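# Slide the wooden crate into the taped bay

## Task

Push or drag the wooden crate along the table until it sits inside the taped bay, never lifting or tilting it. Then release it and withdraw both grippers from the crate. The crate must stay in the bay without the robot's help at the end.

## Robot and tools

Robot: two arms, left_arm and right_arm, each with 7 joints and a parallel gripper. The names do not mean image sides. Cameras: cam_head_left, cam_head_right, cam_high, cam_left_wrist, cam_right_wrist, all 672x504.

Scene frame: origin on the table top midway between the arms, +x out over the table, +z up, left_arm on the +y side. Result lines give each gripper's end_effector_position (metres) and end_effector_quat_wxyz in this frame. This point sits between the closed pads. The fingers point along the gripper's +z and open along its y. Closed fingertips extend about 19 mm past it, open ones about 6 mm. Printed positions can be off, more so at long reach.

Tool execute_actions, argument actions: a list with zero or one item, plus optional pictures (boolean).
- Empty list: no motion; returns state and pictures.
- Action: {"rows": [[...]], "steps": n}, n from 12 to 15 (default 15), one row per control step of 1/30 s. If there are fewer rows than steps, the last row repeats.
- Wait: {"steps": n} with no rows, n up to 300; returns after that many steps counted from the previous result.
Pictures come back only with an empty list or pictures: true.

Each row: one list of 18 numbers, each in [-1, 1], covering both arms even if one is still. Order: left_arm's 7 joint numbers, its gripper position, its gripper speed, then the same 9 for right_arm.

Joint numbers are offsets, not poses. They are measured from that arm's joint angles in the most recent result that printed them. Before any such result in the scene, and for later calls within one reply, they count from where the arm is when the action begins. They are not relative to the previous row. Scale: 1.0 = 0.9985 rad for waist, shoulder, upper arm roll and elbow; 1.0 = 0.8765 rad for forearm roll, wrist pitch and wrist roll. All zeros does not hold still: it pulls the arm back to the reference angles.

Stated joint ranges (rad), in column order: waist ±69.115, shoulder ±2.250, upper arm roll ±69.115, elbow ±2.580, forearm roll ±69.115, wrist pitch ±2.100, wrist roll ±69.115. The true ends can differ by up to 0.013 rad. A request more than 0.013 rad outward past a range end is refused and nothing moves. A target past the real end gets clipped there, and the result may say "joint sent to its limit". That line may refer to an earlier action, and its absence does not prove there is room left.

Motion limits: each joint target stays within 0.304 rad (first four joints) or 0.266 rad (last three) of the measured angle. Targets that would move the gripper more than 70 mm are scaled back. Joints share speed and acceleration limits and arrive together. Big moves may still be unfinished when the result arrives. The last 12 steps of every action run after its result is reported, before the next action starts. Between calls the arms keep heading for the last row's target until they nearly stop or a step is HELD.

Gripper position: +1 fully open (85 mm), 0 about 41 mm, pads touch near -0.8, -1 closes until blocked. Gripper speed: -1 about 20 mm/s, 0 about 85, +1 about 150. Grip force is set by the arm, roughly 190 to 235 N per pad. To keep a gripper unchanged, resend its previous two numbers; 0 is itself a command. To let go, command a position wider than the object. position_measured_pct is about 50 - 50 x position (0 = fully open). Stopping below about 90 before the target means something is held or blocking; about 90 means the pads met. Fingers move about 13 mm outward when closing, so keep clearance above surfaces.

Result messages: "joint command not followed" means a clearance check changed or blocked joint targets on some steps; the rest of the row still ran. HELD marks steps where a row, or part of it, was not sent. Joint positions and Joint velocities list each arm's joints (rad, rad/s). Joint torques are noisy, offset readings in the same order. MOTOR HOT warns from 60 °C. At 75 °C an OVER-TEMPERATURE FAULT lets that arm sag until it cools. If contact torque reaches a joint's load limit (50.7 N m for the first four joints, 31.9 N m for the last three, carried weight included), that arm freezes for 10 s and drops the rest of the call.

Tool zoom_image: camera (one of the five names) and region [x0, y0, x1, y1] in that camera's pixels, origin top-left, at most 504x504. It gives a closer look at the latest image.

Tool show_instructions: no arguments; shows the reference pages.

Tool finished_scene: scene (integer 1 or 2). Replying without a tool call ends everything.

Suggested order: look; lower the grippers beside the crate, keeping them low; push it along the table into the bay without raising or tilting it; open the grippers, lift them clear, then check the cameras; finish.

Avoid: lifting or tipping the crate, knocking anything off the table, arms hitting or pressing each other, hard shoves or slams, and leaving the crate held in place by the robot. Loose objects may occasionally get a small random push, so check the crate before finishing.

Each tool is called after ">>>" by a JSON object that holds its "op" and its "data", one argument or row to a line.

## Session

>>> {"op": "show_instructions", "data": {

}}

>>> {"op": "execute_actions", "data": {
  "actions": []
}}

Reference images for this scene: manual page 1, manual page 2, manual page 3, manual page 4.

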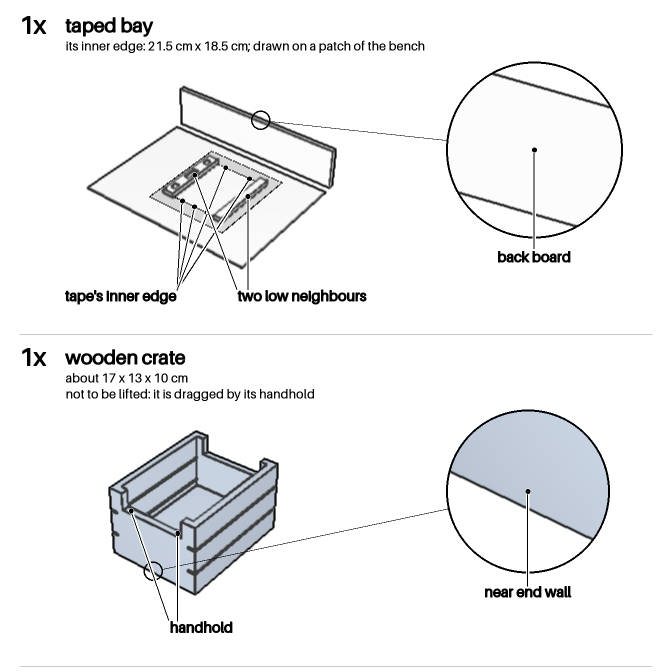

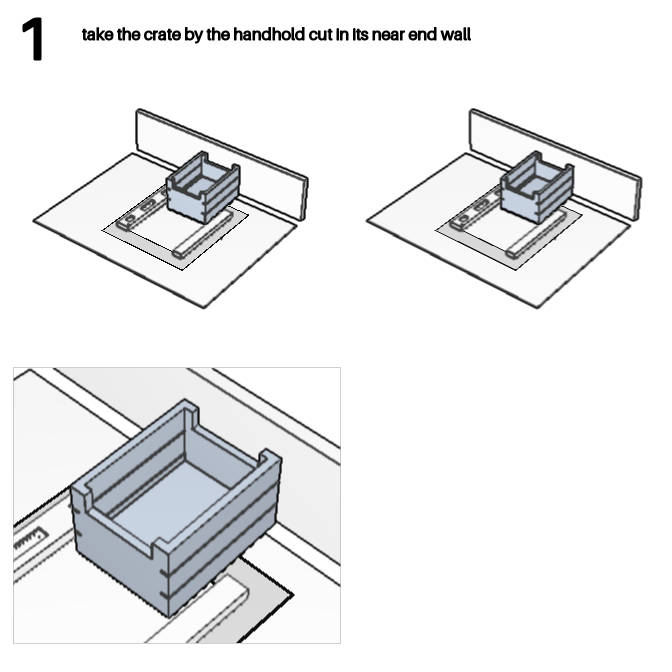

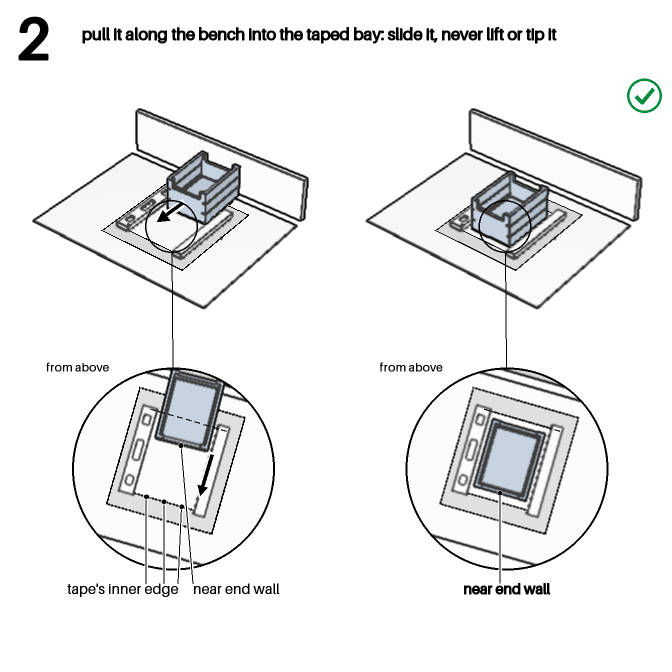

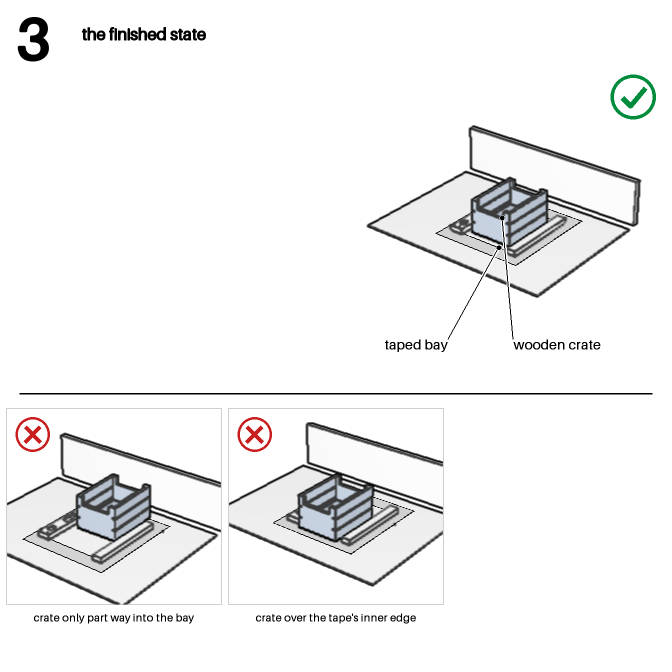

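Scene clock: 0.00 s of 4200.00 s.
left_arm: end_effector_position=(+0.5231, +0.3075, +0.3767) position_measured_pct=0.0 end_effector_quat_wxyz=(-0.017, +0.986, -0.161, +0.047) | right_arm: end_effector_position=(+0.4481, +0.1790, +0.2628) position_measured_pct=0.0 end_effector_quat_wxyz=(-0.470, +0.496, +0.717, +0.138)
Joint positions: left_arm=[ 0.435  0.433 -0.613  1.135  0.237  1.543  4.277] | right_arm=[-0.426  1.013  0.087  0.828 -1.043  1.666  0.06 ]
Joint velocities: left_arm=[ 0.     0.    -0.001  0.     0.     0.     0.   ] | right_arm=[-0. -0.  0. -0. -0. -0.  0.]
Joint torques (N m, as the joint torque sensors report them, + toward a larger angle): no reading

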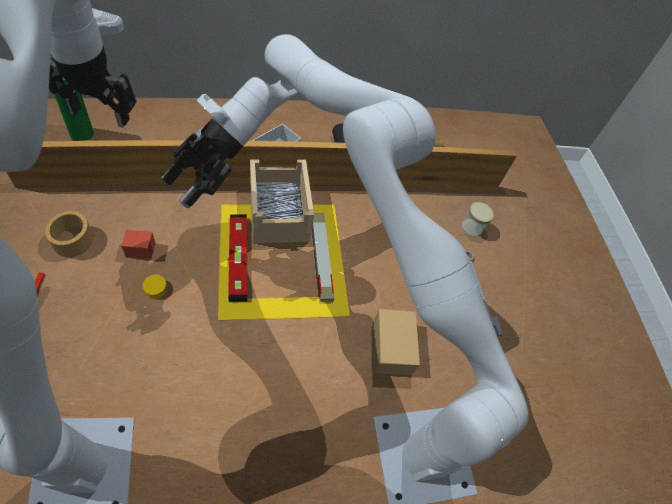

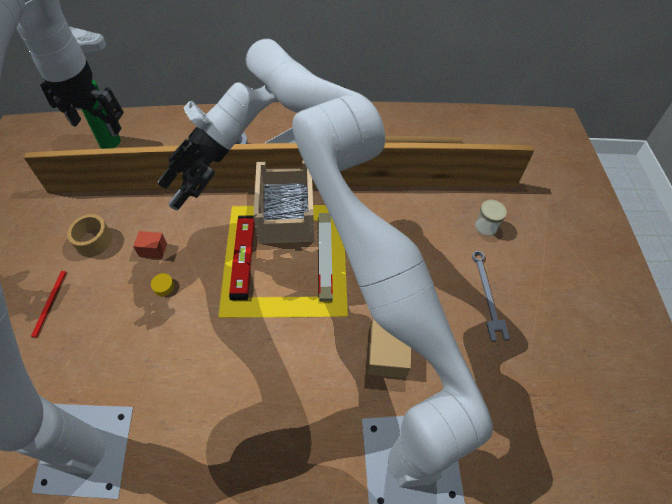

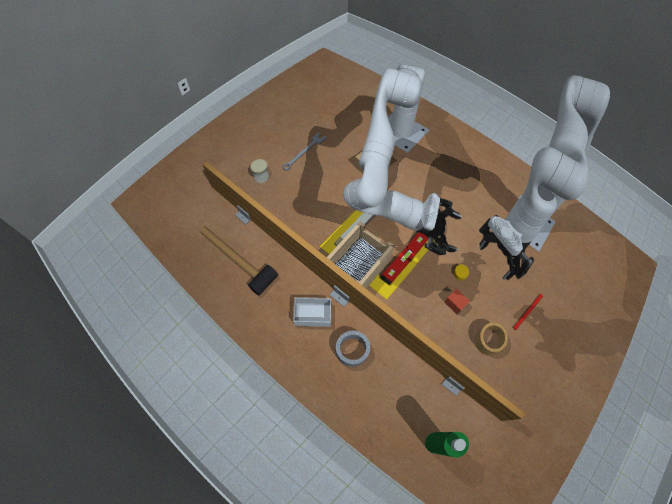

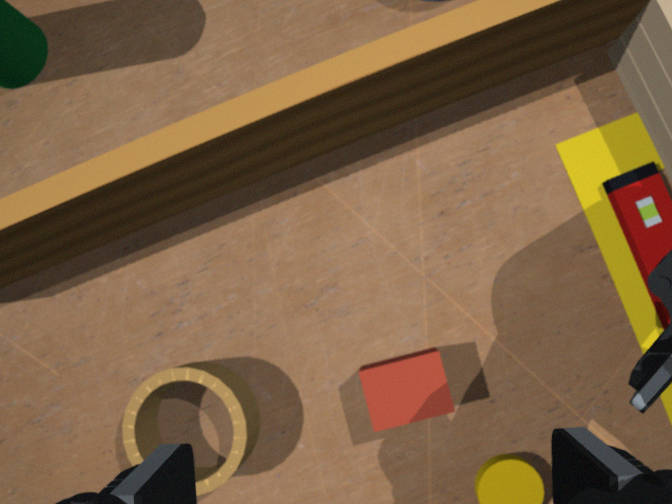

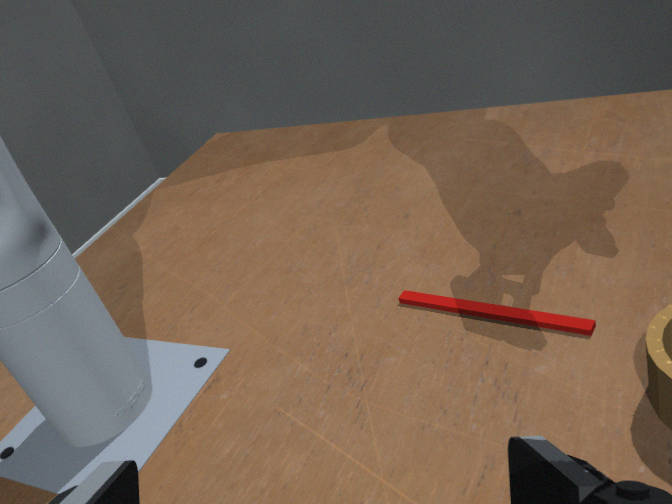

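>>> {"op": "execute_actions", "data": {
  "actions": [
    {"rows":[[-0.3,0,0,0,0,0,0,1,0,-0.039,-0.28,-0.087,0.391,1,-0.543,-0.599,0.3,0]]}
  ]
}}

>>> {"op": "execute_actions", "data": {
  "actions": [
    {"steps":30}
  ]
}}

>>> {"op": "execute_actions", "data": {
  "actions": [
    {"rows":[[0,0,0,0,0,0,0,1,0,0,0,0,0,0.19,0,0,0.3,0]]}
  ]
}}

>>> {"op": "execute_actions", "data": {
  "actions": [
    {"steps":14}
  ],
  "pictures": true
}}

Scene clock: 1.00 s of 4200.00 s.
left_arm: end_effector_position=(+0.5242, +0.3163, +0.3765) position_measured_pct=0.0 end_effector_quat_wxyz=(-0.017, +0.987, -0.151, +0.047) | right_arm: end_effector_position=(+0.4465, +0.1783, +0.2651) position_measured_pct=2.4 end_effector_quat_wxyz=(-0.464, +0.505, +0.716, +0.136)
Joint positions: left_arm=[ 0.415  0.433 -0.61   1.134  0.238  1.543  4.277] | right_arm=[-0.429  0.995  0.083  0.847 -1.028  1.651  0.046]
Joint velocities: left_arm=[-0.449  0.006  0.015 -0.002  0.008  0.    -0.   ] | right_arm=[-0.052 -0.41  -0.105  0.42   0.345 -0.349 -0.346]
Joint torques (N m, as the joint torque sensors report them, + toward a larger angle): left_arm=[ -3.62 -16.71  -4.77  -7.48  -1.17  -0.69   0.23] | right_arm=[ -0.85 -29.21  -1.85  -8.52  -2.53   1.11   0.2 ]
Steps of this call (steps 1 to 27: nothing new was sent; steps 28 to 30: the first 3 steps of this action). Readings (joint positions | what the end effector reports):
28: left_arm=[0.434 0.433 -0.612 1.134 0.237 1.543 4.277] | right_arm=[-0.427 1.012 0.087 0.829 -1.042 1.665 0.059] | left_arm position_measured_pct=0.0 | right_arm position_measured_pct=0.0
29: left_arm=[0.427 0.433 -0.611 1.134 0.238 1.543 4.277] | right_arm=[-0.427 1.006 0.086 0.836 -1.038 1.660 0.055] | left_arm position_measured_pct=0.0 | right_arm position_measured_pct=0.4
30: the state above

Scene clock: 2.00 s of 4200.00 s.
left_arm: end_effector_position=(+0.5176, +0.4572, +0.3767) position_measured_pct=0.0 end_effector_quat_wxyz=(-0.024, +0.999, -0.012, +0.044) | right_arm: end_effector_position=(+0.4987, +0.0148, +0.1725) position_measured_pct=34.9 end_effector_quat_wxyz=(-0.073, +0.716, +0.694, +0.023)
Joint positions: left_arm=[ 0.136  0.433 -0.613  1.135  0.237  1.543  4.277] | right_arm=[-0.465  0.734  0.001  1.218 -0.166  1.19  -0.465]
Joint velocities: left_arm=[-0.001 -0.001  0.001  0.     0.     0.     0.   ] | right_arm=[-0.005 -0.003 -0.003  0.002 -0.001  0.     0.001]
Joint torques (N m, as the joint torque sensors report them, + toward a larger angle): left_arm=[  0.27 -16.36  -2.82  -8.17  -0.28  -0.55   0.35] | right_arm=[  0.36 -22.29  -0.66  -8.19  -0.42  -0.06   0.08]
Kept back: nothing.
Steps of this call (steps 1 to 12: the last 12 steps of your previous action; steps 13 to 30: the robot went on to your last target). Readings (joint positions | what the end effector reports):
1: left_arm=[0.397 0.434 -0.610 1.134 0.238 1.543 4.277] | right_arm=[-0.431 0.978 0.079 0.864 -1.014 1.637 0.032] | left_arm position_measured_pct=0.0 | right_arm position_measured_pct=4.8
2: left_arm=[0.374 0.434 -0.610 1.134 0.238 1.543 4.277] | right_arm=[-0.434 0.957 0.073 0.886 -0.995 1.617 0.012] | left_arm position_measured_pct=0.0 | right_arm position_measured_pct=7.1
4: left_arm=[0.315 0.434 -0.611 1.134 0.238 1.543 4.277] | right_arm=[-0.441 0.902 0.056 0.947 -0.942 1.564 -0.041] | left_arm position_measured_pct=0.0 | right_arm position_measured_pct=13.1
8: left_arm=[0.202 0.434 -0.613 1.134 0.236 1.542 4.277] | right_arm=[-0.455 0.811 0.023 1.091 -0.790 1.412 -0.194] | left_arm position_measured_pct=0.0 | right_arm position_measured_pct=25.0
30: the state above

Scene clock: 2.10 s of 4200.00 s.
left_arm: end_effector_position=(+0.5176, +0.4572, +0.3767) position_measured_pct=0.0 end_effector_quat_wxyz=(-0.024, +0.999, -0.012, +0.044) | right_arm: end_effector_position=(+0.5018, +0.0080, +0.1715) position_measured_pct=34.9 end_effector_quat_wxyz=(-0.061, +0.712, +0.699, +0.019)
Joint positions: left_arm=[ 0.136  0.433 -0.613  1.135  0.237  1.543  4.277] | right_arm=[-0.466  0.734 -0.     1.218 -0.136  1.19  -0.465]
Joint velocities: left_arm=[ 0.    -0.    -0.001 -0.    -0.001 -0.    -0.   ] | right_arm=[-0.012 -0.001 -0.014 -0.002  0.748  0.001 -0.002]
Joint torques (N m, as the joint torque sensors report them, + toward a larger angle): left_arm=[  0.52 -16.37  -2.37  -8.05  -0.37  -0.6    0.13] | right_arm=[  1.94 -22.08   0.57  -8.26   0.28  -0.01   0.2 ]
Steps of this call (steps 1 to 3: the first 3 steps of this action). Readings (joint positions | what the end effector reports):
1: left_arm=[0.136 0.433 -0.613 1.135 0.237 1.543 4.277] | right_arm=[-0.465 0.734 0.000 1.218 -0.165 1.190 -0.465] | left_arm position_measured_pct=0.0 | right_arm position_measured_pct=34.9
2: left_arm=[0.136 0.433 -0.613 1.135 0.237 1.543 4.277] | right_arm=[-0.465 0.734 0.000 1.218 -0.156 1.190 -0.465] | left_arm position_measured_pct=0.0 | right_arm position_measured_pct=34.9
3: the state above

Scene clock: 2.57 s of 4200.00 s.
left_arm: end_effector_position=(+0.5176, +0.4572, +0.3767) position_measured_pct=0.0 end_effector_quat_wxyz=(-0.024, +0.999, -0.012, +0.044) | right_arm: end_effector_position=(+0.5202, -0.0281, +0.1689) position_measured_pct=34.9 end_effector_quat_wxyz=(+0.000, +0.696, +0.718, -0.000)
Joint positions: left_arm=[ 0.136  0.433 -0.613  1.135  0.237  1.543  4.277] | right_arm=[-0.465  0.734  0.001  1.218  0.     1.19  -0.465]
Joint velocities: left_arm=[-0.002 -0.    -0.001 -0.    -0.001 -0.    -0.   ] | right_arm=[ 0.001  0.     0.     0.001 -0.001  0.     0.001]
Joint torques (N m, as the joint torque sensors report them, + toward a larger angle): left_arm=[  0.14 -16.04  -2.56  -8.45  -0.27  -0.52   0.11] | right_arm=[  0.32 -22.52  -0.2   -8.14  -0.06  -0.1    0.2 ]
Kept back: nothing.
Steps of this call (steps 1 to 12: the last 12 steps of your previous action; steps 13 to 14: the robot went on to your last target). Readings (joint positions | what the end effector reports):
1: left_arm=[0.136 0.433 -0.613 1.135 0.237 1.543 4.277] | right_arm=[-0.466 0.734 -0.001 1.218 -0.106 1.190 -0.465] | left_arm position_measured_pct=0.0 | right_arm position_measured_pct=34.9
2: left_arm=[0.136 0.433 -0.613 1.135 0.237 1.543 4.277] | right_arm=[-0.466 0.734 -0.001 1.218 -0.068 1.190 -0.465] | left_arm position_measured_pct=0.0 | right_arm position_measured_pct=34.9
4: left_arm=[0.136 0.433 -0.613 1.135 0.237 1.543 4.277] | right_arm=[-0.465 0.734 0.001 1.219 -0.013 1.190 -0.465] | left_arm position_measured_pct=0.0 | right_arm position_measured_pct=34.9
8: left_arm=[0.136 0.433 -0.613 1.135 0.237 1.543 4.277] | right_arm=[-0.464 0.734 0.001 1.218 0.000 1.190 -0.465] | left_arm position_measured_pct=0.0 | right_arm position_measured_pct=34.9
14: the state above

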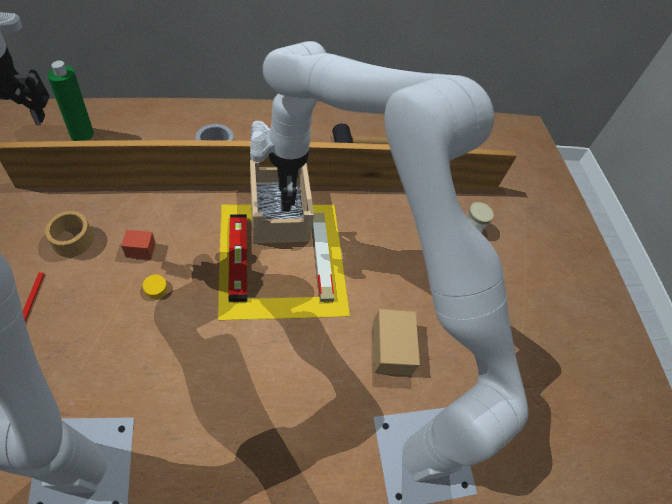

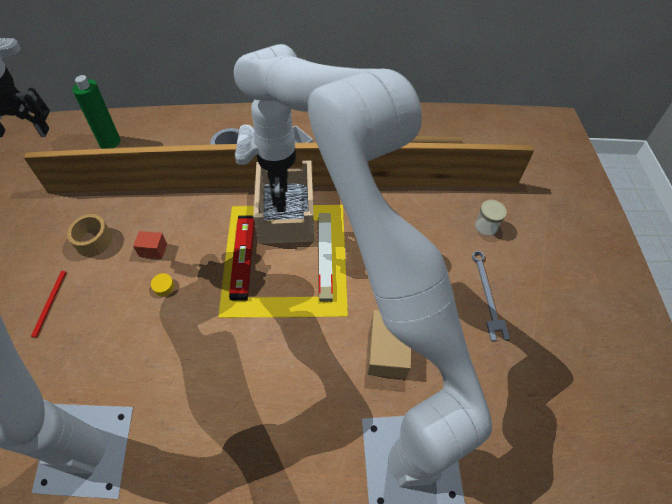

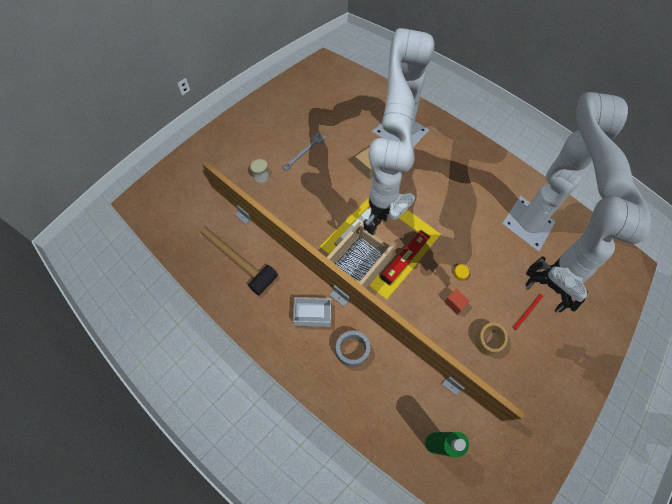

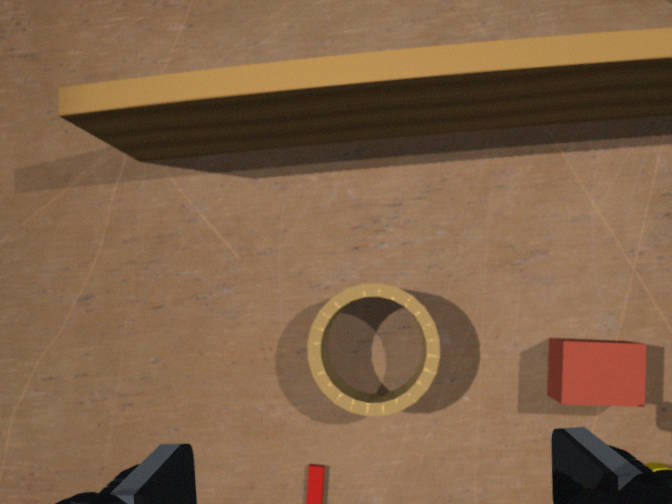

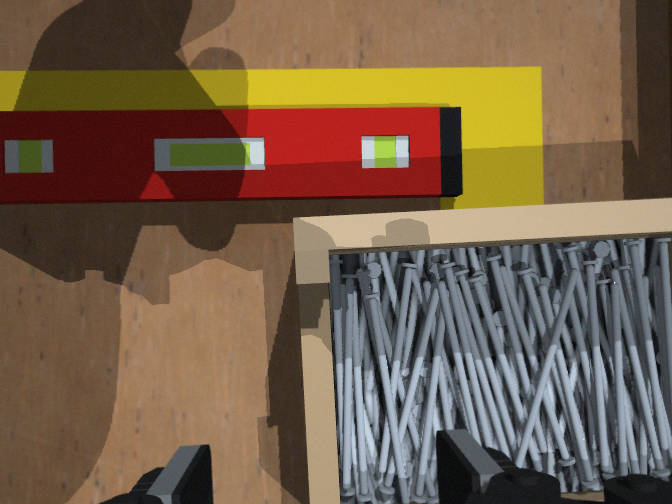

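>>> {"op": "execute_actions", "data": {
  "actions": [
    {"rows":[[0,0,0,0,0,0,0,1,0,0,0.112,0,0.113,0,-0.257,0,0.3,0]]}
  ]
}}

>>> {"op": "execute_actions", "data": {
  "actions": [
    {"steps":16}
  ]
}}

>>> {"op": "execute_actions", "data": {
  "actions": [
    {"rows":[[0,0,0,0,0,0,0,1,0,0,0,0,0,0,0,0,-0.42,0.3]]}
  ]
}}

>>> {"op": "execute_actions", "data": {
  "actions": [
    {"steps":13}
  ],
  "pictures": true
}}

Scene clock: 3.47 s of 4200.00 s.
left_arm: end_effector_position=(+0.5176, +0.4572, +0.3767) position_measured_pct=0.0 end_effector_quat_wxyz=(-0.024, +0.999, -0.012, +0.044) | right_arm: end_effector_position=(+0.5213, -0.0275, +0.1548) position_measured_pct=34.9 end_effector_quat_wxyz=(+0.000, +0.696, +0.718, -0.001)
Joint positions: left_arm=[ 0.136  0.433 -0.613  1.135  0.237  1.543  4.277] | right_arm=[-0.465  0.751  0.001  1.234  0.     1.158 -0.465]
Joint velocities: left_arm=[ 0.001 -0.    -0.    -0.     0.001  0.     0.   ] | right_arm=[ 0.002  0.396  0.001  0.377 -0.    -0.765 -0.   ]
Joint torques (N m, as the joint torque sensors report them, + toward a larger angle): left_arm=[  0.18 -16.02  -2.48  -8.45  -0.45  -0.38   0.26] | right_arm=[  0.23 -13.77  -0.76  -4.78   0.02  -0.39   0.19]
Steps of this call (steps 1 to 24: the robot went on to your last target; steps 25 to 27: the first 3 steps of this action). Readings (joint positions | what the end effector reports):
25: left_arm=[0.136 0.433 -0.613 1.135 0.237 1.543 4.277] | right_arm=[-0.465 0.735 0.001 1.219 0.000 1.188 -0.465] | left_arm position_measured_pct=0.0 | right_arm position_measured_pct=34.9
26: left_arm=[0.136 0.433 -0.613 1.135 0.237 1.543 4.277] | right_arm=[-0.465 0.740 0.001 1.224 0.000 1.178 -0.465] | left_arm position_measured_pct=0.0 | right_arm position_measured_pct=34.9
27: the state above

Scene clock: 4.00 s of 4200.00 s.
left_arm: end_effector_position=(+0.5176, +0.4572, +0.3767) position_measured_pct=0.0 end_effector_quat_wxyz=(-0.024, +0.999, -0.012, +0.044) | right_arm: end_effector_position=(+0.5201, -0.0281, +0.0735) position_measured_pct=34.9 end_effector_quat_wxyz=(+0.000, +0.696, +0.718, -0.000)
Joint positions: left_arm=[ 0.136  0.433 -0.613  1.135  0.237  1.543  4.277] | right_arm=[-0.465  0.846  0.001  1.331  0.     0.965 -0.465]
Joint velocities: left_arm=[0. 0. 0. 0. 0. 0. 0.] | right_arm=[-0.     0.002 -0.    -0.     0.     0.     0.   ]
Joint torques (N m, as the joint torque sensors report them, + toward a larger angle): left_arm=[  0.04 -16.39  -2.78  -8.36  -0.36  -0.47   0.05] | right_arm=[  0.2  -22.79  -0.34  -7.15   0.18  -0.1    0.22]
Kept back: nothing.
Steps of this call (steps 1 to 12: the last 12 steps of your previous action; steps 13 to 16: the robot went on to your last target). Readings (joint positions | what the end effector reports):
1: left_arm=[0.136 0.433 -0.613 1.135 0.237 1.543 4.277] | right_arm=[-0.465 0.767 0.001 1.249 0.000 1.127 -0.465] | left_arm position_measured_pct=0.0 | right_arm position_measured_pct=34.9
2: left_arm=[0.136 0.433 -0.613 1.135 0.237 1.543 4.277] | right_arm=[-0.465 0.786 0.001 1.268 0.000 1.089 -0.465] | left_arm position_measured_pct=0.0 | right_arm position_measured_pct=34.9
4: left_arm=[0.136 0.433 -0.613 1.135 0.237 1.543 4.277] | right_arm=[-0.465 0.822 0.001 1.306 0.000 1.014 -0.465] | left_arm position_measured_pct=0.0 | right_arm position_measured_pct=34.9
8: left_arm=[0.136 0.433 -0.613 1.135 0.237 1.543 4.277] | right_arm=[-0.465 0.844 0.000 1.331 0.000 0.966 -0.465] | left_arm position_measured_pct=0.0 | right_arm position_measured_pct=34.9
16: the state above

Scene clock: 4.10 s of 4200.00 s.
left_arm: end_effector_position=(+0.5176, +0.4572, +0.3767) position_measured_pct=0.0 end_effector_quat_wxyz=(-0.024, +0.999, -0.012, +0.044) | right_arm: end_effector_position=(+0.5202, -0.0281, +0.0735) position_measured_pct=37.7 end_effector_quat_wxyz=(+0.000, +0.696, +0.718, +0.000)
Joint positions: left_arm=[ 0.136  0.433 -0.613  1.135  0.237  1.543  4.277] | right_arm=[-0.465  0.846  0.001  1.331  0.     0.965 -0.465]
Joint velocities: left_arm=[-0.001 -0.001  0.     0.     0.001  0.     0.   ] | right_arm=[ 0.001  0.     0.002  0.001 -0.    -0.    -0.   ]
Joint torques (N m, as the joint torque sensors report them, + toward a larger angle): left_arm=[  0.12 -16.2   -2.76  -8.31  -0.29  -0.47   0.22] | right_arm=[  0.36 -22.93  -0.23  -7.36  -0.01  -0.22   0.14]
Steps of this call (steps 1 to 3: the first 3 steps of this action). Readings (joint positions | what the end effector reports):
1: left_arm=[0.136 0.433 -0.613 1.135 0.237 1.543 4.277] | right_arm=[-0.465 0.846 0.001 1.331 0.000 0.965 -0.465] | left_arm position_measured_pct=0.0 | right_arm position_measured_pct=34.9
2: left_arm=[0.136 0.433 -0.613 1.135 0.237 1.543 4.277] | right_arm=[-0.465 0.846 0.001 1.331 0.000 0.965 -0.465] | left_arm position_measured_pct=0.0 | right_arm position_measured_pct=35.7
3: the state above

Scene clock: 4.53 s of 4200.00 s.
left_arm: end_effector_position=(+0.5176, +0.4572, +0.3767) position_measured_pct=0.0 end_effector_quat_wxyz=(-0.024, +0.999, -0.012, +0.044) | right_arm: end_effector_position=(+0.5201, -0.0281, +0.0735) position_measured_pct=70.6 end_effector_quat_wxyz=(+0.000, +0.696, +0.718, -0.000)
Joint positions: left_arm=[ 0.136  0.433 -0.613  1.135  0.237  1.543  4.277] | right_arm=[-0.465  0.846  0.001  1.331  0.     0.965 -0.465]
Joint velocities: left_arm=[-0.001 -0.     0.    -0.     0.001  0.    -0.   ] | right_arm=[-0.    -0.     0.    -0.001  0.001  0.     0.001]
Joint torques (N m, as the joint torque sensors report them, + toward a larger angle): left_arm=[ -0.18 -16.42  -2.59  -8.13  -0.4   -0.54   0.27] | right_arm=[  0.17 -22.96   0.03  -7.14   0.11  -0.06   0.24]
Kept back: nothing.
Steps of this call (steps 1 to 12: the last 12 steps of your previous action; step 13: the robot went on to your last target). Readings (joint positions | what the end effector reports):
1: left_arm=[0.136 0.433 -0.613 1.135 0.237 1.543 4.277] | right_arm=[-0.465 0.846 0.001 1.331 0.000 0.965 -0.465] | left_arm position_measured_pct=0.0 | right_arm position_measured_pct=40.5
2: left_arm=[0.136 0.433 -0.613 1.135 0.237 1.543 4.277] | right_arm=[-0.465 0.846 0.001 1.331 0.000 0.965 -0.465] | left_arm position_measured_pct=0.0 | right_arm position_measured_pct=43.7
4: left_arm=[0.136 0.433 -0.613 1.135 0.237 1.543 4.277] | right_arm=[-0.465 0.846 0.001 1.331 0.000 0.965 -0.465] | left_arm position_measured_pct=0.0 | right_arm position_measured_pct=50.8
8: left_arm=[0.136 0.433 -0.613 1.135 0.237 1.543 4.277] | right_arm=[-0.465 0.846 0.001 1.331 0.000 0.965 -0.465] | left_arm position_measured_pct=0.0 | right_arm position_measured_pct=65.5
13: the state above

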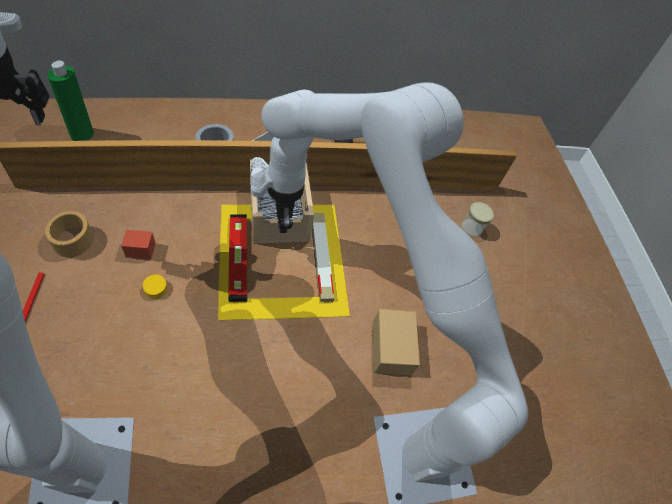

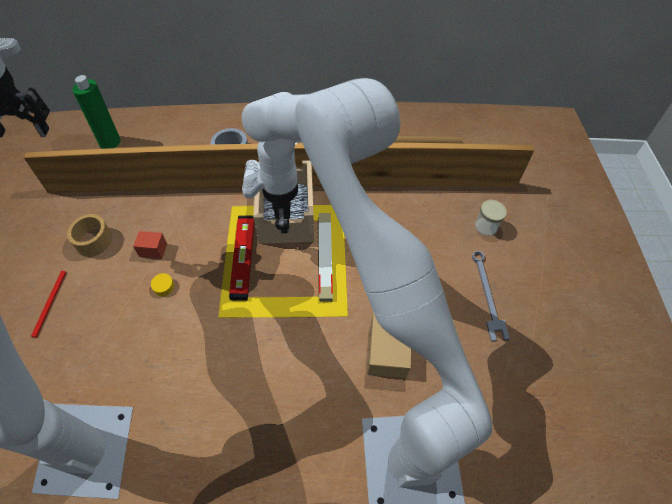

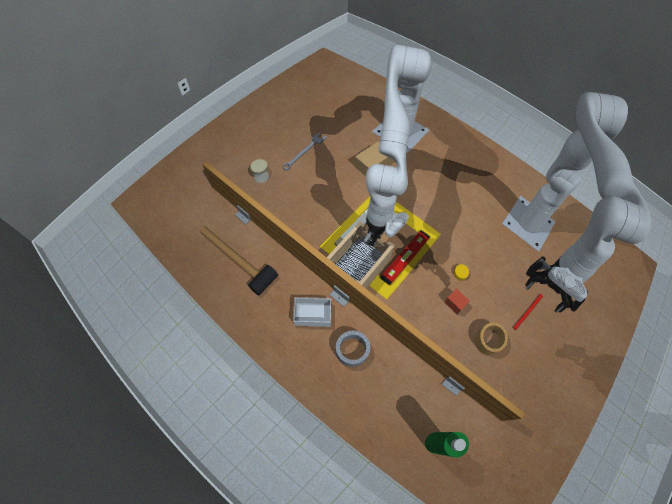

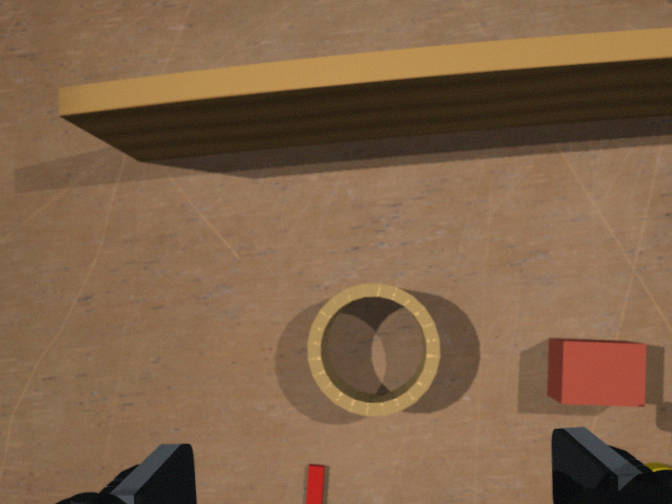

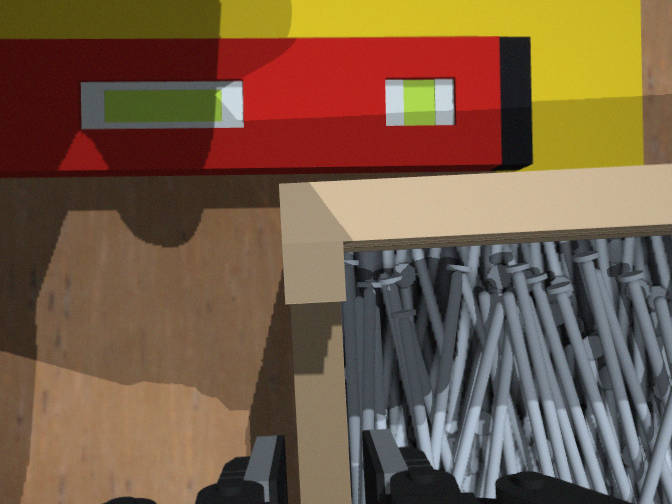

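>>> {"op": "execute_actions", "data": {
  "actions": [
    {"rows":[[0,0,0,0,0,0,0,1,0,-0.002,-0.004,0,0.009,0,-0.006,-0.002,-0.42,0.3],[0,0,0,0,0,0,0,1,0,-0.004,-0.008,0,0.018,0,-0.012,-0.005,-0.42,0.3],[0,0,0,0,0,0,0,1,0,-0.009,-0.017,0,0.037,0,-0.023,-0.009,-0.42,0.3],[0,0,0,0,0,0,0,1,0,-0.013,-0.025,0,0.055,0,-0.035,-0.014,-0.42,0.3],[0,0,0,0,0,0,0,1,0,-0.017,-0.033,0,0.073,0,-0.046,-0.018,-0.42,0.3],[0,0,0,0,0,0,0,1,0,-0.021,-0.041,0,0.091,0,-0.058,-0.023,-0.42,0.3],[0,0,0,0,0,0,0,1,0,-0.026,-0.05,0,0.11,0,-0.069,-0.027,-0.42,0.3],[0,0,0,0,0,0,0,1,0,-0.03,-0.058,0,0.128,0,-0.081,-0.032,-0.42,0.3],[0,0,0,0,0,0,0,1,0,-0.035,-0.066,0,0.145,0,-0.092,-0.037,-0.42,0.3],[0,0,0,0,0,0,0,1,0,-0.039,-0.073,0,0.162,0,-0.102,-0.042,-0.42,0.3],[0,0,0,0,0,0,0,1,0,-0.044,-0.081,0,0.179,0,-0.113,-0.047,-0.42,0.3],[0,0,0,0,0,0,0,1,0,-0.049,-0.089,0,0.196,0,-0.123,-0.051,-0.42,0.3],[0,0,0,0,0,0,0,1,0,-0.054,-0.097,0,0.213,0,-0.134,-0.056,-0.42,0.3],[0,0,0,0,0,0,0,1,0,-0.058,-0.104,0,0.23,0,-0.144,-0.061,-0.42,0.3],[0,0,0,0,0,0,0,1,0,-0.063,-0.112,0,0.247,0,-0.155,-0.066,-0.42,0.3]]}
  ]
}}

>>> {"op": "execute_actions", "data": {
  "actions": [
    {"steps":22}
  ],
  "pictures": true
}}

Scene clock: 6.50 s of 4200.00 s.
left_arm: end_effector_position=(+0.5176, +0.4572, +0.3767) position_measured_pct=0.0 end_effector_quat_wxyz=(-0.024, +0.999, -0.012, +0.044) | right_arm: end_effector_position=(+0.5170, -0.0280, +0.0742) position_measured_pct=71.0 end_effector_quat_wxyz=(+0.001, +0.696, +0.718, +0.001)
Joint positions: left_arm=[ 0.136  0.433 -0.613  1.135  0.237  1.543  4.277] | right_arm=[-0.468  0.838  0.001  1.345  0.     0.957 -0.468]
Joint velocities: left_arm=[ 0.001 -0.003  0.     0.     0.001 -0.001 -0.   ] | right_arm=[-0.068 -0.137  0.005  0.273  0.001 -0.15  -0.059]
Joint torques (N m, as the joint torque sensors report them, + toward a larger angle): left_arm=[  0.06 -16.47  -2.2   -8.56  -0.11  -0.57   0.36] | right_arm=[ -0.51 -23.02  -0.77  -6.57  -0.14  -0.2   -0.03]
Steps of this call (steps 1 to 15: the robot went on to your last target; steps 16 to 56: nothing new was sent; steps 57 to 59: the first 3 steps of this action). Readings (joint positions | what the end effector reports):
57: left_arm=[0.136 0.433 -0.613 1.135 0.237 1.543 4.277] | right_arm=[-0.465 0.845 0.001 1.332 0.000 0.964 -0.465] | left_arm position_measured_pct=0.0 | right_arm position_measured_pct=71.0
58: left_arm=[0.136 0.433 -0.613 1.135 0.237 1.543 4.277] | right_arm=[-0.466 0.842 0.001 1.337 0.000 0.961 -0.466] | left_arm position_measured_pct=0.0 | right_arm position_measured_pct=71.0
59: the state above

Scene clock: 7.23 s of 4200.00 s.
left_arm: end_effector_position=(+0.5176, +0.4572, +0.3767) position_measured_pct=0.0 end_effector_quat_wxyz=(-0.024, +0.999, -0.012, +0.044) | right_arm: end_effector_position=(+0.4554, -0.0280, +0.0741) position_measured_pct=71.0 end_effector_quat_wxyz=(+0.002, +0.695, +0.719, +0.002)
Joint positions: left_arm=[ 0.136  0.433 -0.613  1.135  0.237  1.543  4.277] | right_arm=[-0.526  0.734  0.002  1.576  0.001  0.827 -0.523]
Joint velocities: left_arm=[-0.     0.002 -0.001  0.    -0.001 -0.001  0.   ] | right_arm=[-0.002 -0.002  0.     0.006  0.001  0.    -0.001]
Joint torques (N m, as the joint torque sensors report them, + toward a larger angle): left_arm=[  0.27 -16.37  -2.38  -8.27  -0.43  -0.41  -0.1 ] | right_arm=[ -0.75 -20.98  -0.74  -5.35  -0.35   1.02   0.25]
Kept back: nothing.
Steps of this call (steps 1 to 12: the last 12 steps of your previous action; steps 13 to 22: the robot went on to your last target). Readings (joint positions | what the end effector reports):
1: left_arm=[0.136 0.433 -0.613 1.135 0.237 1.543 4.277] | right_arm=[-0.471 0.833 0.001 1.355 0.001 0.951 -0.470] | left_arm position_measured_pct=0.0 | right_arm position_measured_pct=71.0
2: left_arm=[0.136 0.433 -0.613 1.135 0.237 1.543 4.277] | right_arm=[-0.474 0.827 0.002 1.368 0.001 0.942 -0.473] | left_arm position_measured_pct=0.0 | right_arm position_measured_pct=71.0
4: left_arm=[0.136 0.433 -0.613 1.135 0.237 1.543 4.277] | right_arm=[-0.480 0.814 0.002 1.397 0.001 0.925 -0.480] | left_arm position_measured_pct=0.0 | right_arm position_measured_pct=71.0
8: left_arm=[0.136 0.433 -0.613 1.135 0.237 1.543 4.277] | right_arm=[-0.496 0.784 0.002 1.464 0.001 0.888 -0.495] | left_arm position_measured_pct=0.0 | right_arm position_measured_pct=71.0
22: the state above

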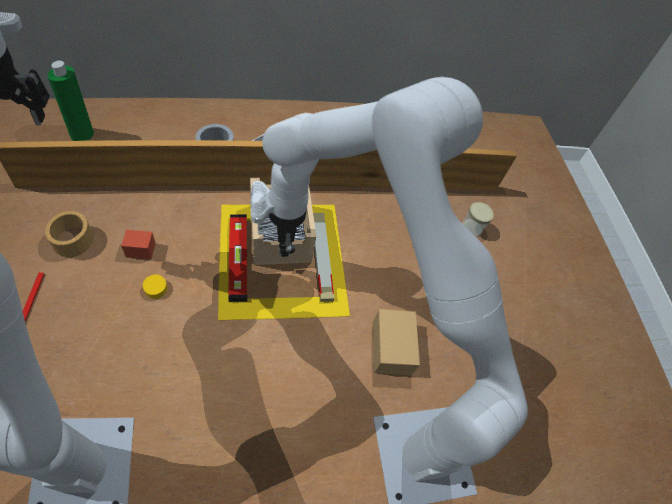

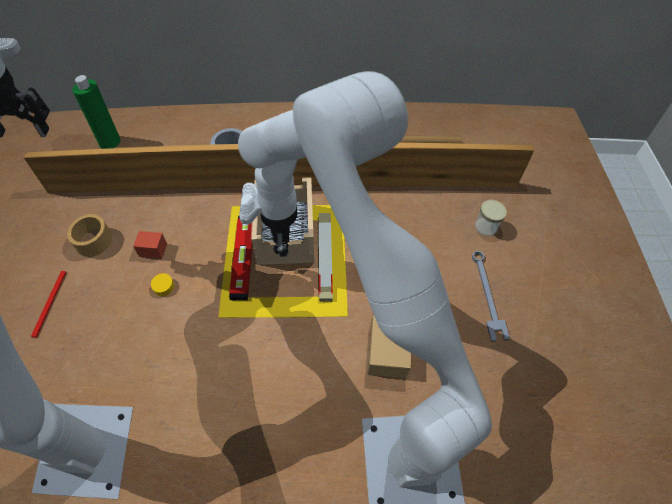

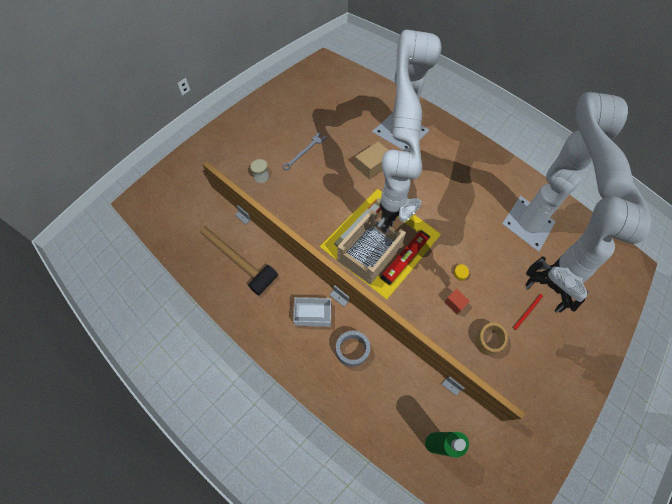

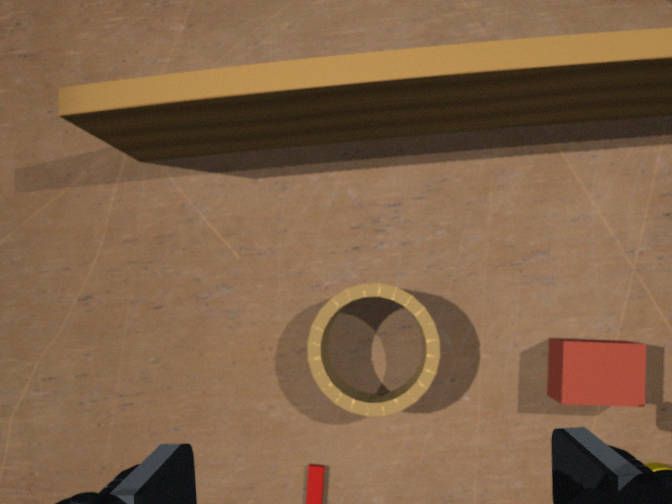

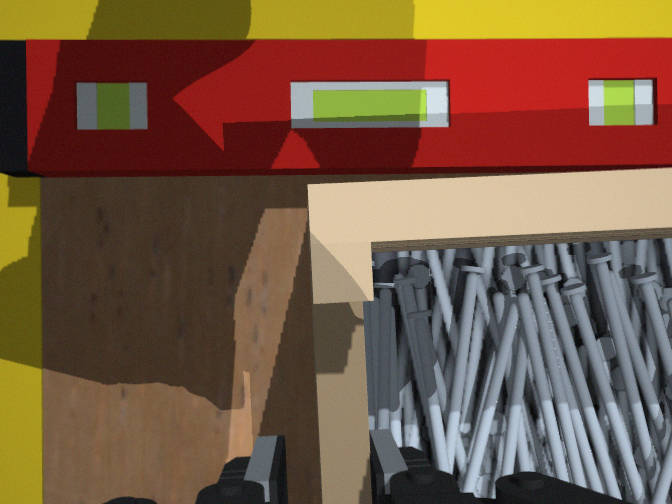

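>>> {"op": "execute_actions", "data": {
  "actions": [
    {"rows":[[0,0,0,0,0,0,0,1,0,-0.003,-0.004,0,0.008,0,-0.005,-0.003,-0.42,0.3],[0,0,0,0,0,0,0,1,0,-0.006,-0.007,0,0.016,0,-0.009,-0.006,-0.42,0.3],[0,0,0,0,0,0,0,1,0,-0.011,-0.014,0,0.032,0,-0.019,-0.013,-0.42,0.3],[0,0,0,0,0,0,0,1,0,-0.017,-0.021,0,0.048,0,-0.028,-0.019,-0.42,0.3],[0,0,0,0,0,0,0,1,0,-0.022,-0.028,0,0.064,0,-0.038,-0.025,-0.42,0.3],[0,0,0,0,0,0,0,1,0,-0.028,-0.035,0,0.08,0,-0.047,-0.031,-0.42,0.3],[0,0,0,0,0,0,0,1,0,-0.033,-0.042,0,0.096,0,-0.057,-0.038,-0.42,0.3],[0,0,0,0,0,0,0,1,0,-0.039,-0.049,0,0.112,0,-0.066,-0.044,-0.42,0.3],[0,0,0,0,0,0,0,1,0,-0.045,-0.056,0,0.127,0,-0.075,-0.051,-0.42,0.3],[0,0,0,0,0,0,0,1,0,-0.051,-0.062,0,0.141,0,-0.085,-0.057,-0.42,0.3],[0,0,0,0,0,0,0,1,0,-0.057,-0.069,0,0.156,0,-0.094,-0.064,-0.42,0.3],[0,0,0,0,0,0,0,1,0,-0.063,-0.076,0,0.171,0,-0.103,-0.07,-0.42,0.3],[0,0,0,0,0,0,0,1,0,-0.069,-0.083,0,0.186,0,-0.112,-0.077,-0.42,0.3],[0,0,0,0,0,0,0,1,0,-0.075,-0.089,0,0.2,0,-0.122,-0.083,-0.42,0.3],[0,0,0,0,0,0,0,1,0,-0.081,-0.096,0,0.215,0,-0.131,-0.09,-0.42,0.3]]}
  ]
}}

>>> {"op": "execute_actions", "data": {
  "actions": [
    {"steps":22}
  ],
  "pictures": true
}}

Scene clock: 8.60 s of 4200.00 s.
left_arm: end_effector_position=(+0.5176, +0.4572, +0.3767) position_measured_pct=0.0 end_effector_quat_wxyz=(-0.024, +0.999, -0.012, +0.044) | right_arm: end_effector_position=(+0.4531, -0.0282, +0.0746) position_measured_pct=71.0 end_effector_quat_wxyz=(+0.003, +0.695, +0.719, +0.004)
Joint positions: left_arm=[ 0.136  0.433 -0.613  1.135  0.237  1.543  4.277] | right_arm=[-0.531  0.728  0.003  1.587  0.002  0.818 -0.527]
Joint velocities: left_arm=[-0.    -0.001  0.002 -0.     0.    -0.     0.   ] | right_arm=[-0.079 -0.106  0.015  0.228  0.011 -0.142 -0.084]
Joint torques (N m, as the joint torque sensors report them, + toward a larger angle): left_arm=[  0.04 -16.2   -2.63  -8.33  -0.36  -0.25   0.28] | right_arm=[ -1.39 -21.64  -1.97  -4.44  -0.4    1.42  -0.06]
Steps of this call (steps 1 to 15: the robot went on to your last target; steps 16 to 38: nothing new was sent; steps 39 to 41: the first 3 steps of this action). Readings (joint positions | what the end effector reports):
39: left_arm=[0.136 0.433 -0.613 1.135 0.237 1.543 4.277] | right_arm=[-0.527 0.733 0.002 1.577 0.001 0.826 -0.523] | left_arm position_measured_pct=0.0 | right_arm position_measured_pct=71.0
40: left_arm=[0.136 0.433 -0.613 1.135 0.237 1.543 4.277] | right_arm=[-0.528 0.731 0.003 1.581 0.002 0.822 -0.525] | left_arm position_measured_pct=0.0 | right_arm position_measured_pct=71.0
41: the state above

Scene clock: 9.33 s of 4200.00 s.
left_arm: end_effector_position=(+0.5176, +0.4572, +0.3767) position_measured_pct=0.0 end_effector_quat_wxyz=(-0.024, +0.999, -0.012, +0.044) | right_arm: end_effector_position=(+0.3885, -0.0279, +0.0741) position_measured_pct=71.0 end_effector_quat_wxyz=(+0.002, +0.695, +0.719, +0.002)
Joint positions: left_arm=[ 0.136  0.433 -0.613  1.135  0.237  1.543  4.277] | right_arm=[-0.606  0.638  0.003  1.788  0.002  0.71  -0.602]
Joint velocities: left_arm=[ 0.001  0.    -0.001  0.     0.    -0.001 -0.   ] | right_arm=[-0.003 -0.001  0.002  0.002  0.001  0.001  0.002]
Joint torques (N m, as the joint torque sensors report them, + toward a larger angle): left_arm=[  0.24 -16.55  -2.2   -7.95  -0.24  -0.38   0.29] | right_arm=[ -0.65 -18.67  -1.27  -4.1   -0.32   1.01   0.23]
Kept back: nothing.
Steps of this call (steps 1 to 12: the last 12 steps of your previous action; steps 13 to 22: the robot went on to your last target). Readings (joint positions | what the end effector reports):
1: left_arm=[0.136 0.433 -0.613 1.135 0.237 1.543 4.277] | right_arm=[-0.534 0.724 0.004 1.597 0.002 0.813 -0.530] | left_arm position_measured_pct=0.0 | right_arm position_measured_pct=71.0
2: left_arm=[0.136 0.433 -0.613 1.135 0.237 1.543 4.277] | right_arm=[-0.538 0.719 0.004 1.608 0.002 0.807 -0.534] | left_arm position_measured_pct=0.0 | right_arm position_measured_pct=71.0
4: left_arm=[0.136 0.433 -0.613 1.135 0.237 1.543 4.277] | right_arm=[-0.547 0.707 0.004 1.635 0.002 0.793 -0.544] | left_arm position_measured_pct=0.0 | right_arm position_measured_pct=71.0
8: left_arm=[0.136 0.433 -0.613 1.135 0.237 1.543 4.277] | right_arm=[-0.568 0.681 0.004 1.694 0.002 0.762 -0.565] | left_arm position_measured_pct=0.0 | right_arm position_measured_pct=71.0
22: the state above

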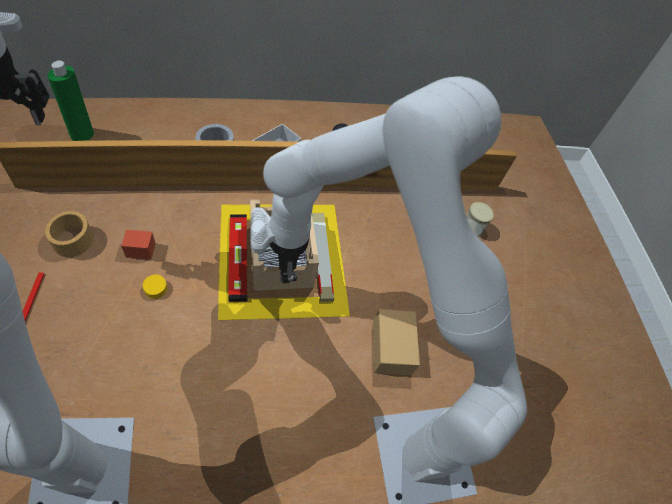

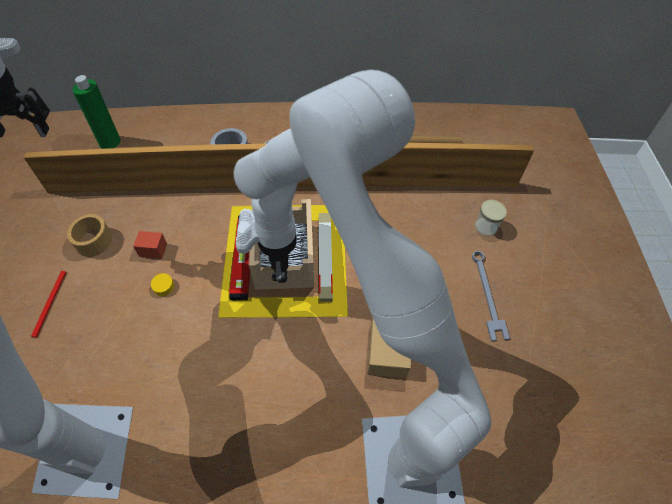

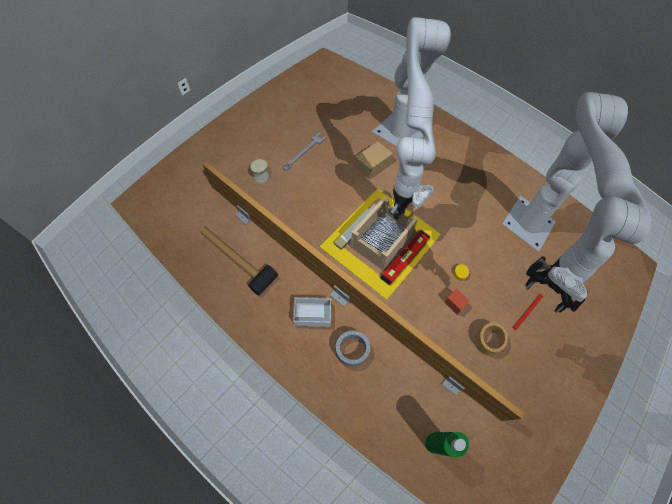

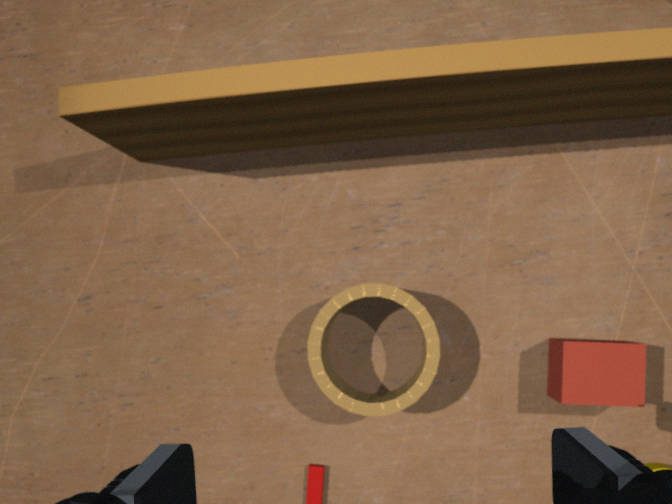

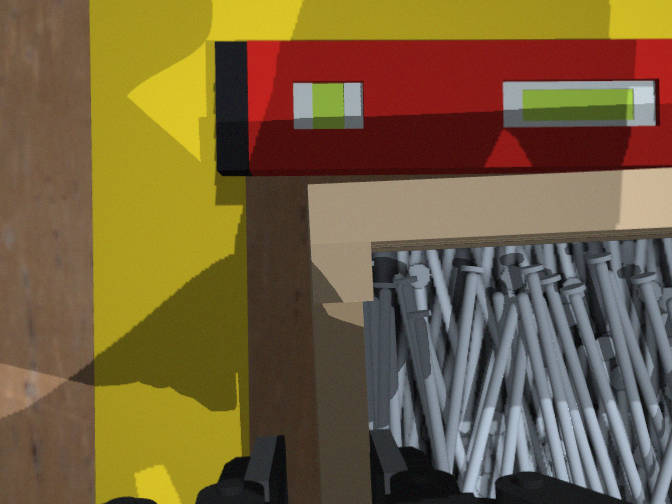

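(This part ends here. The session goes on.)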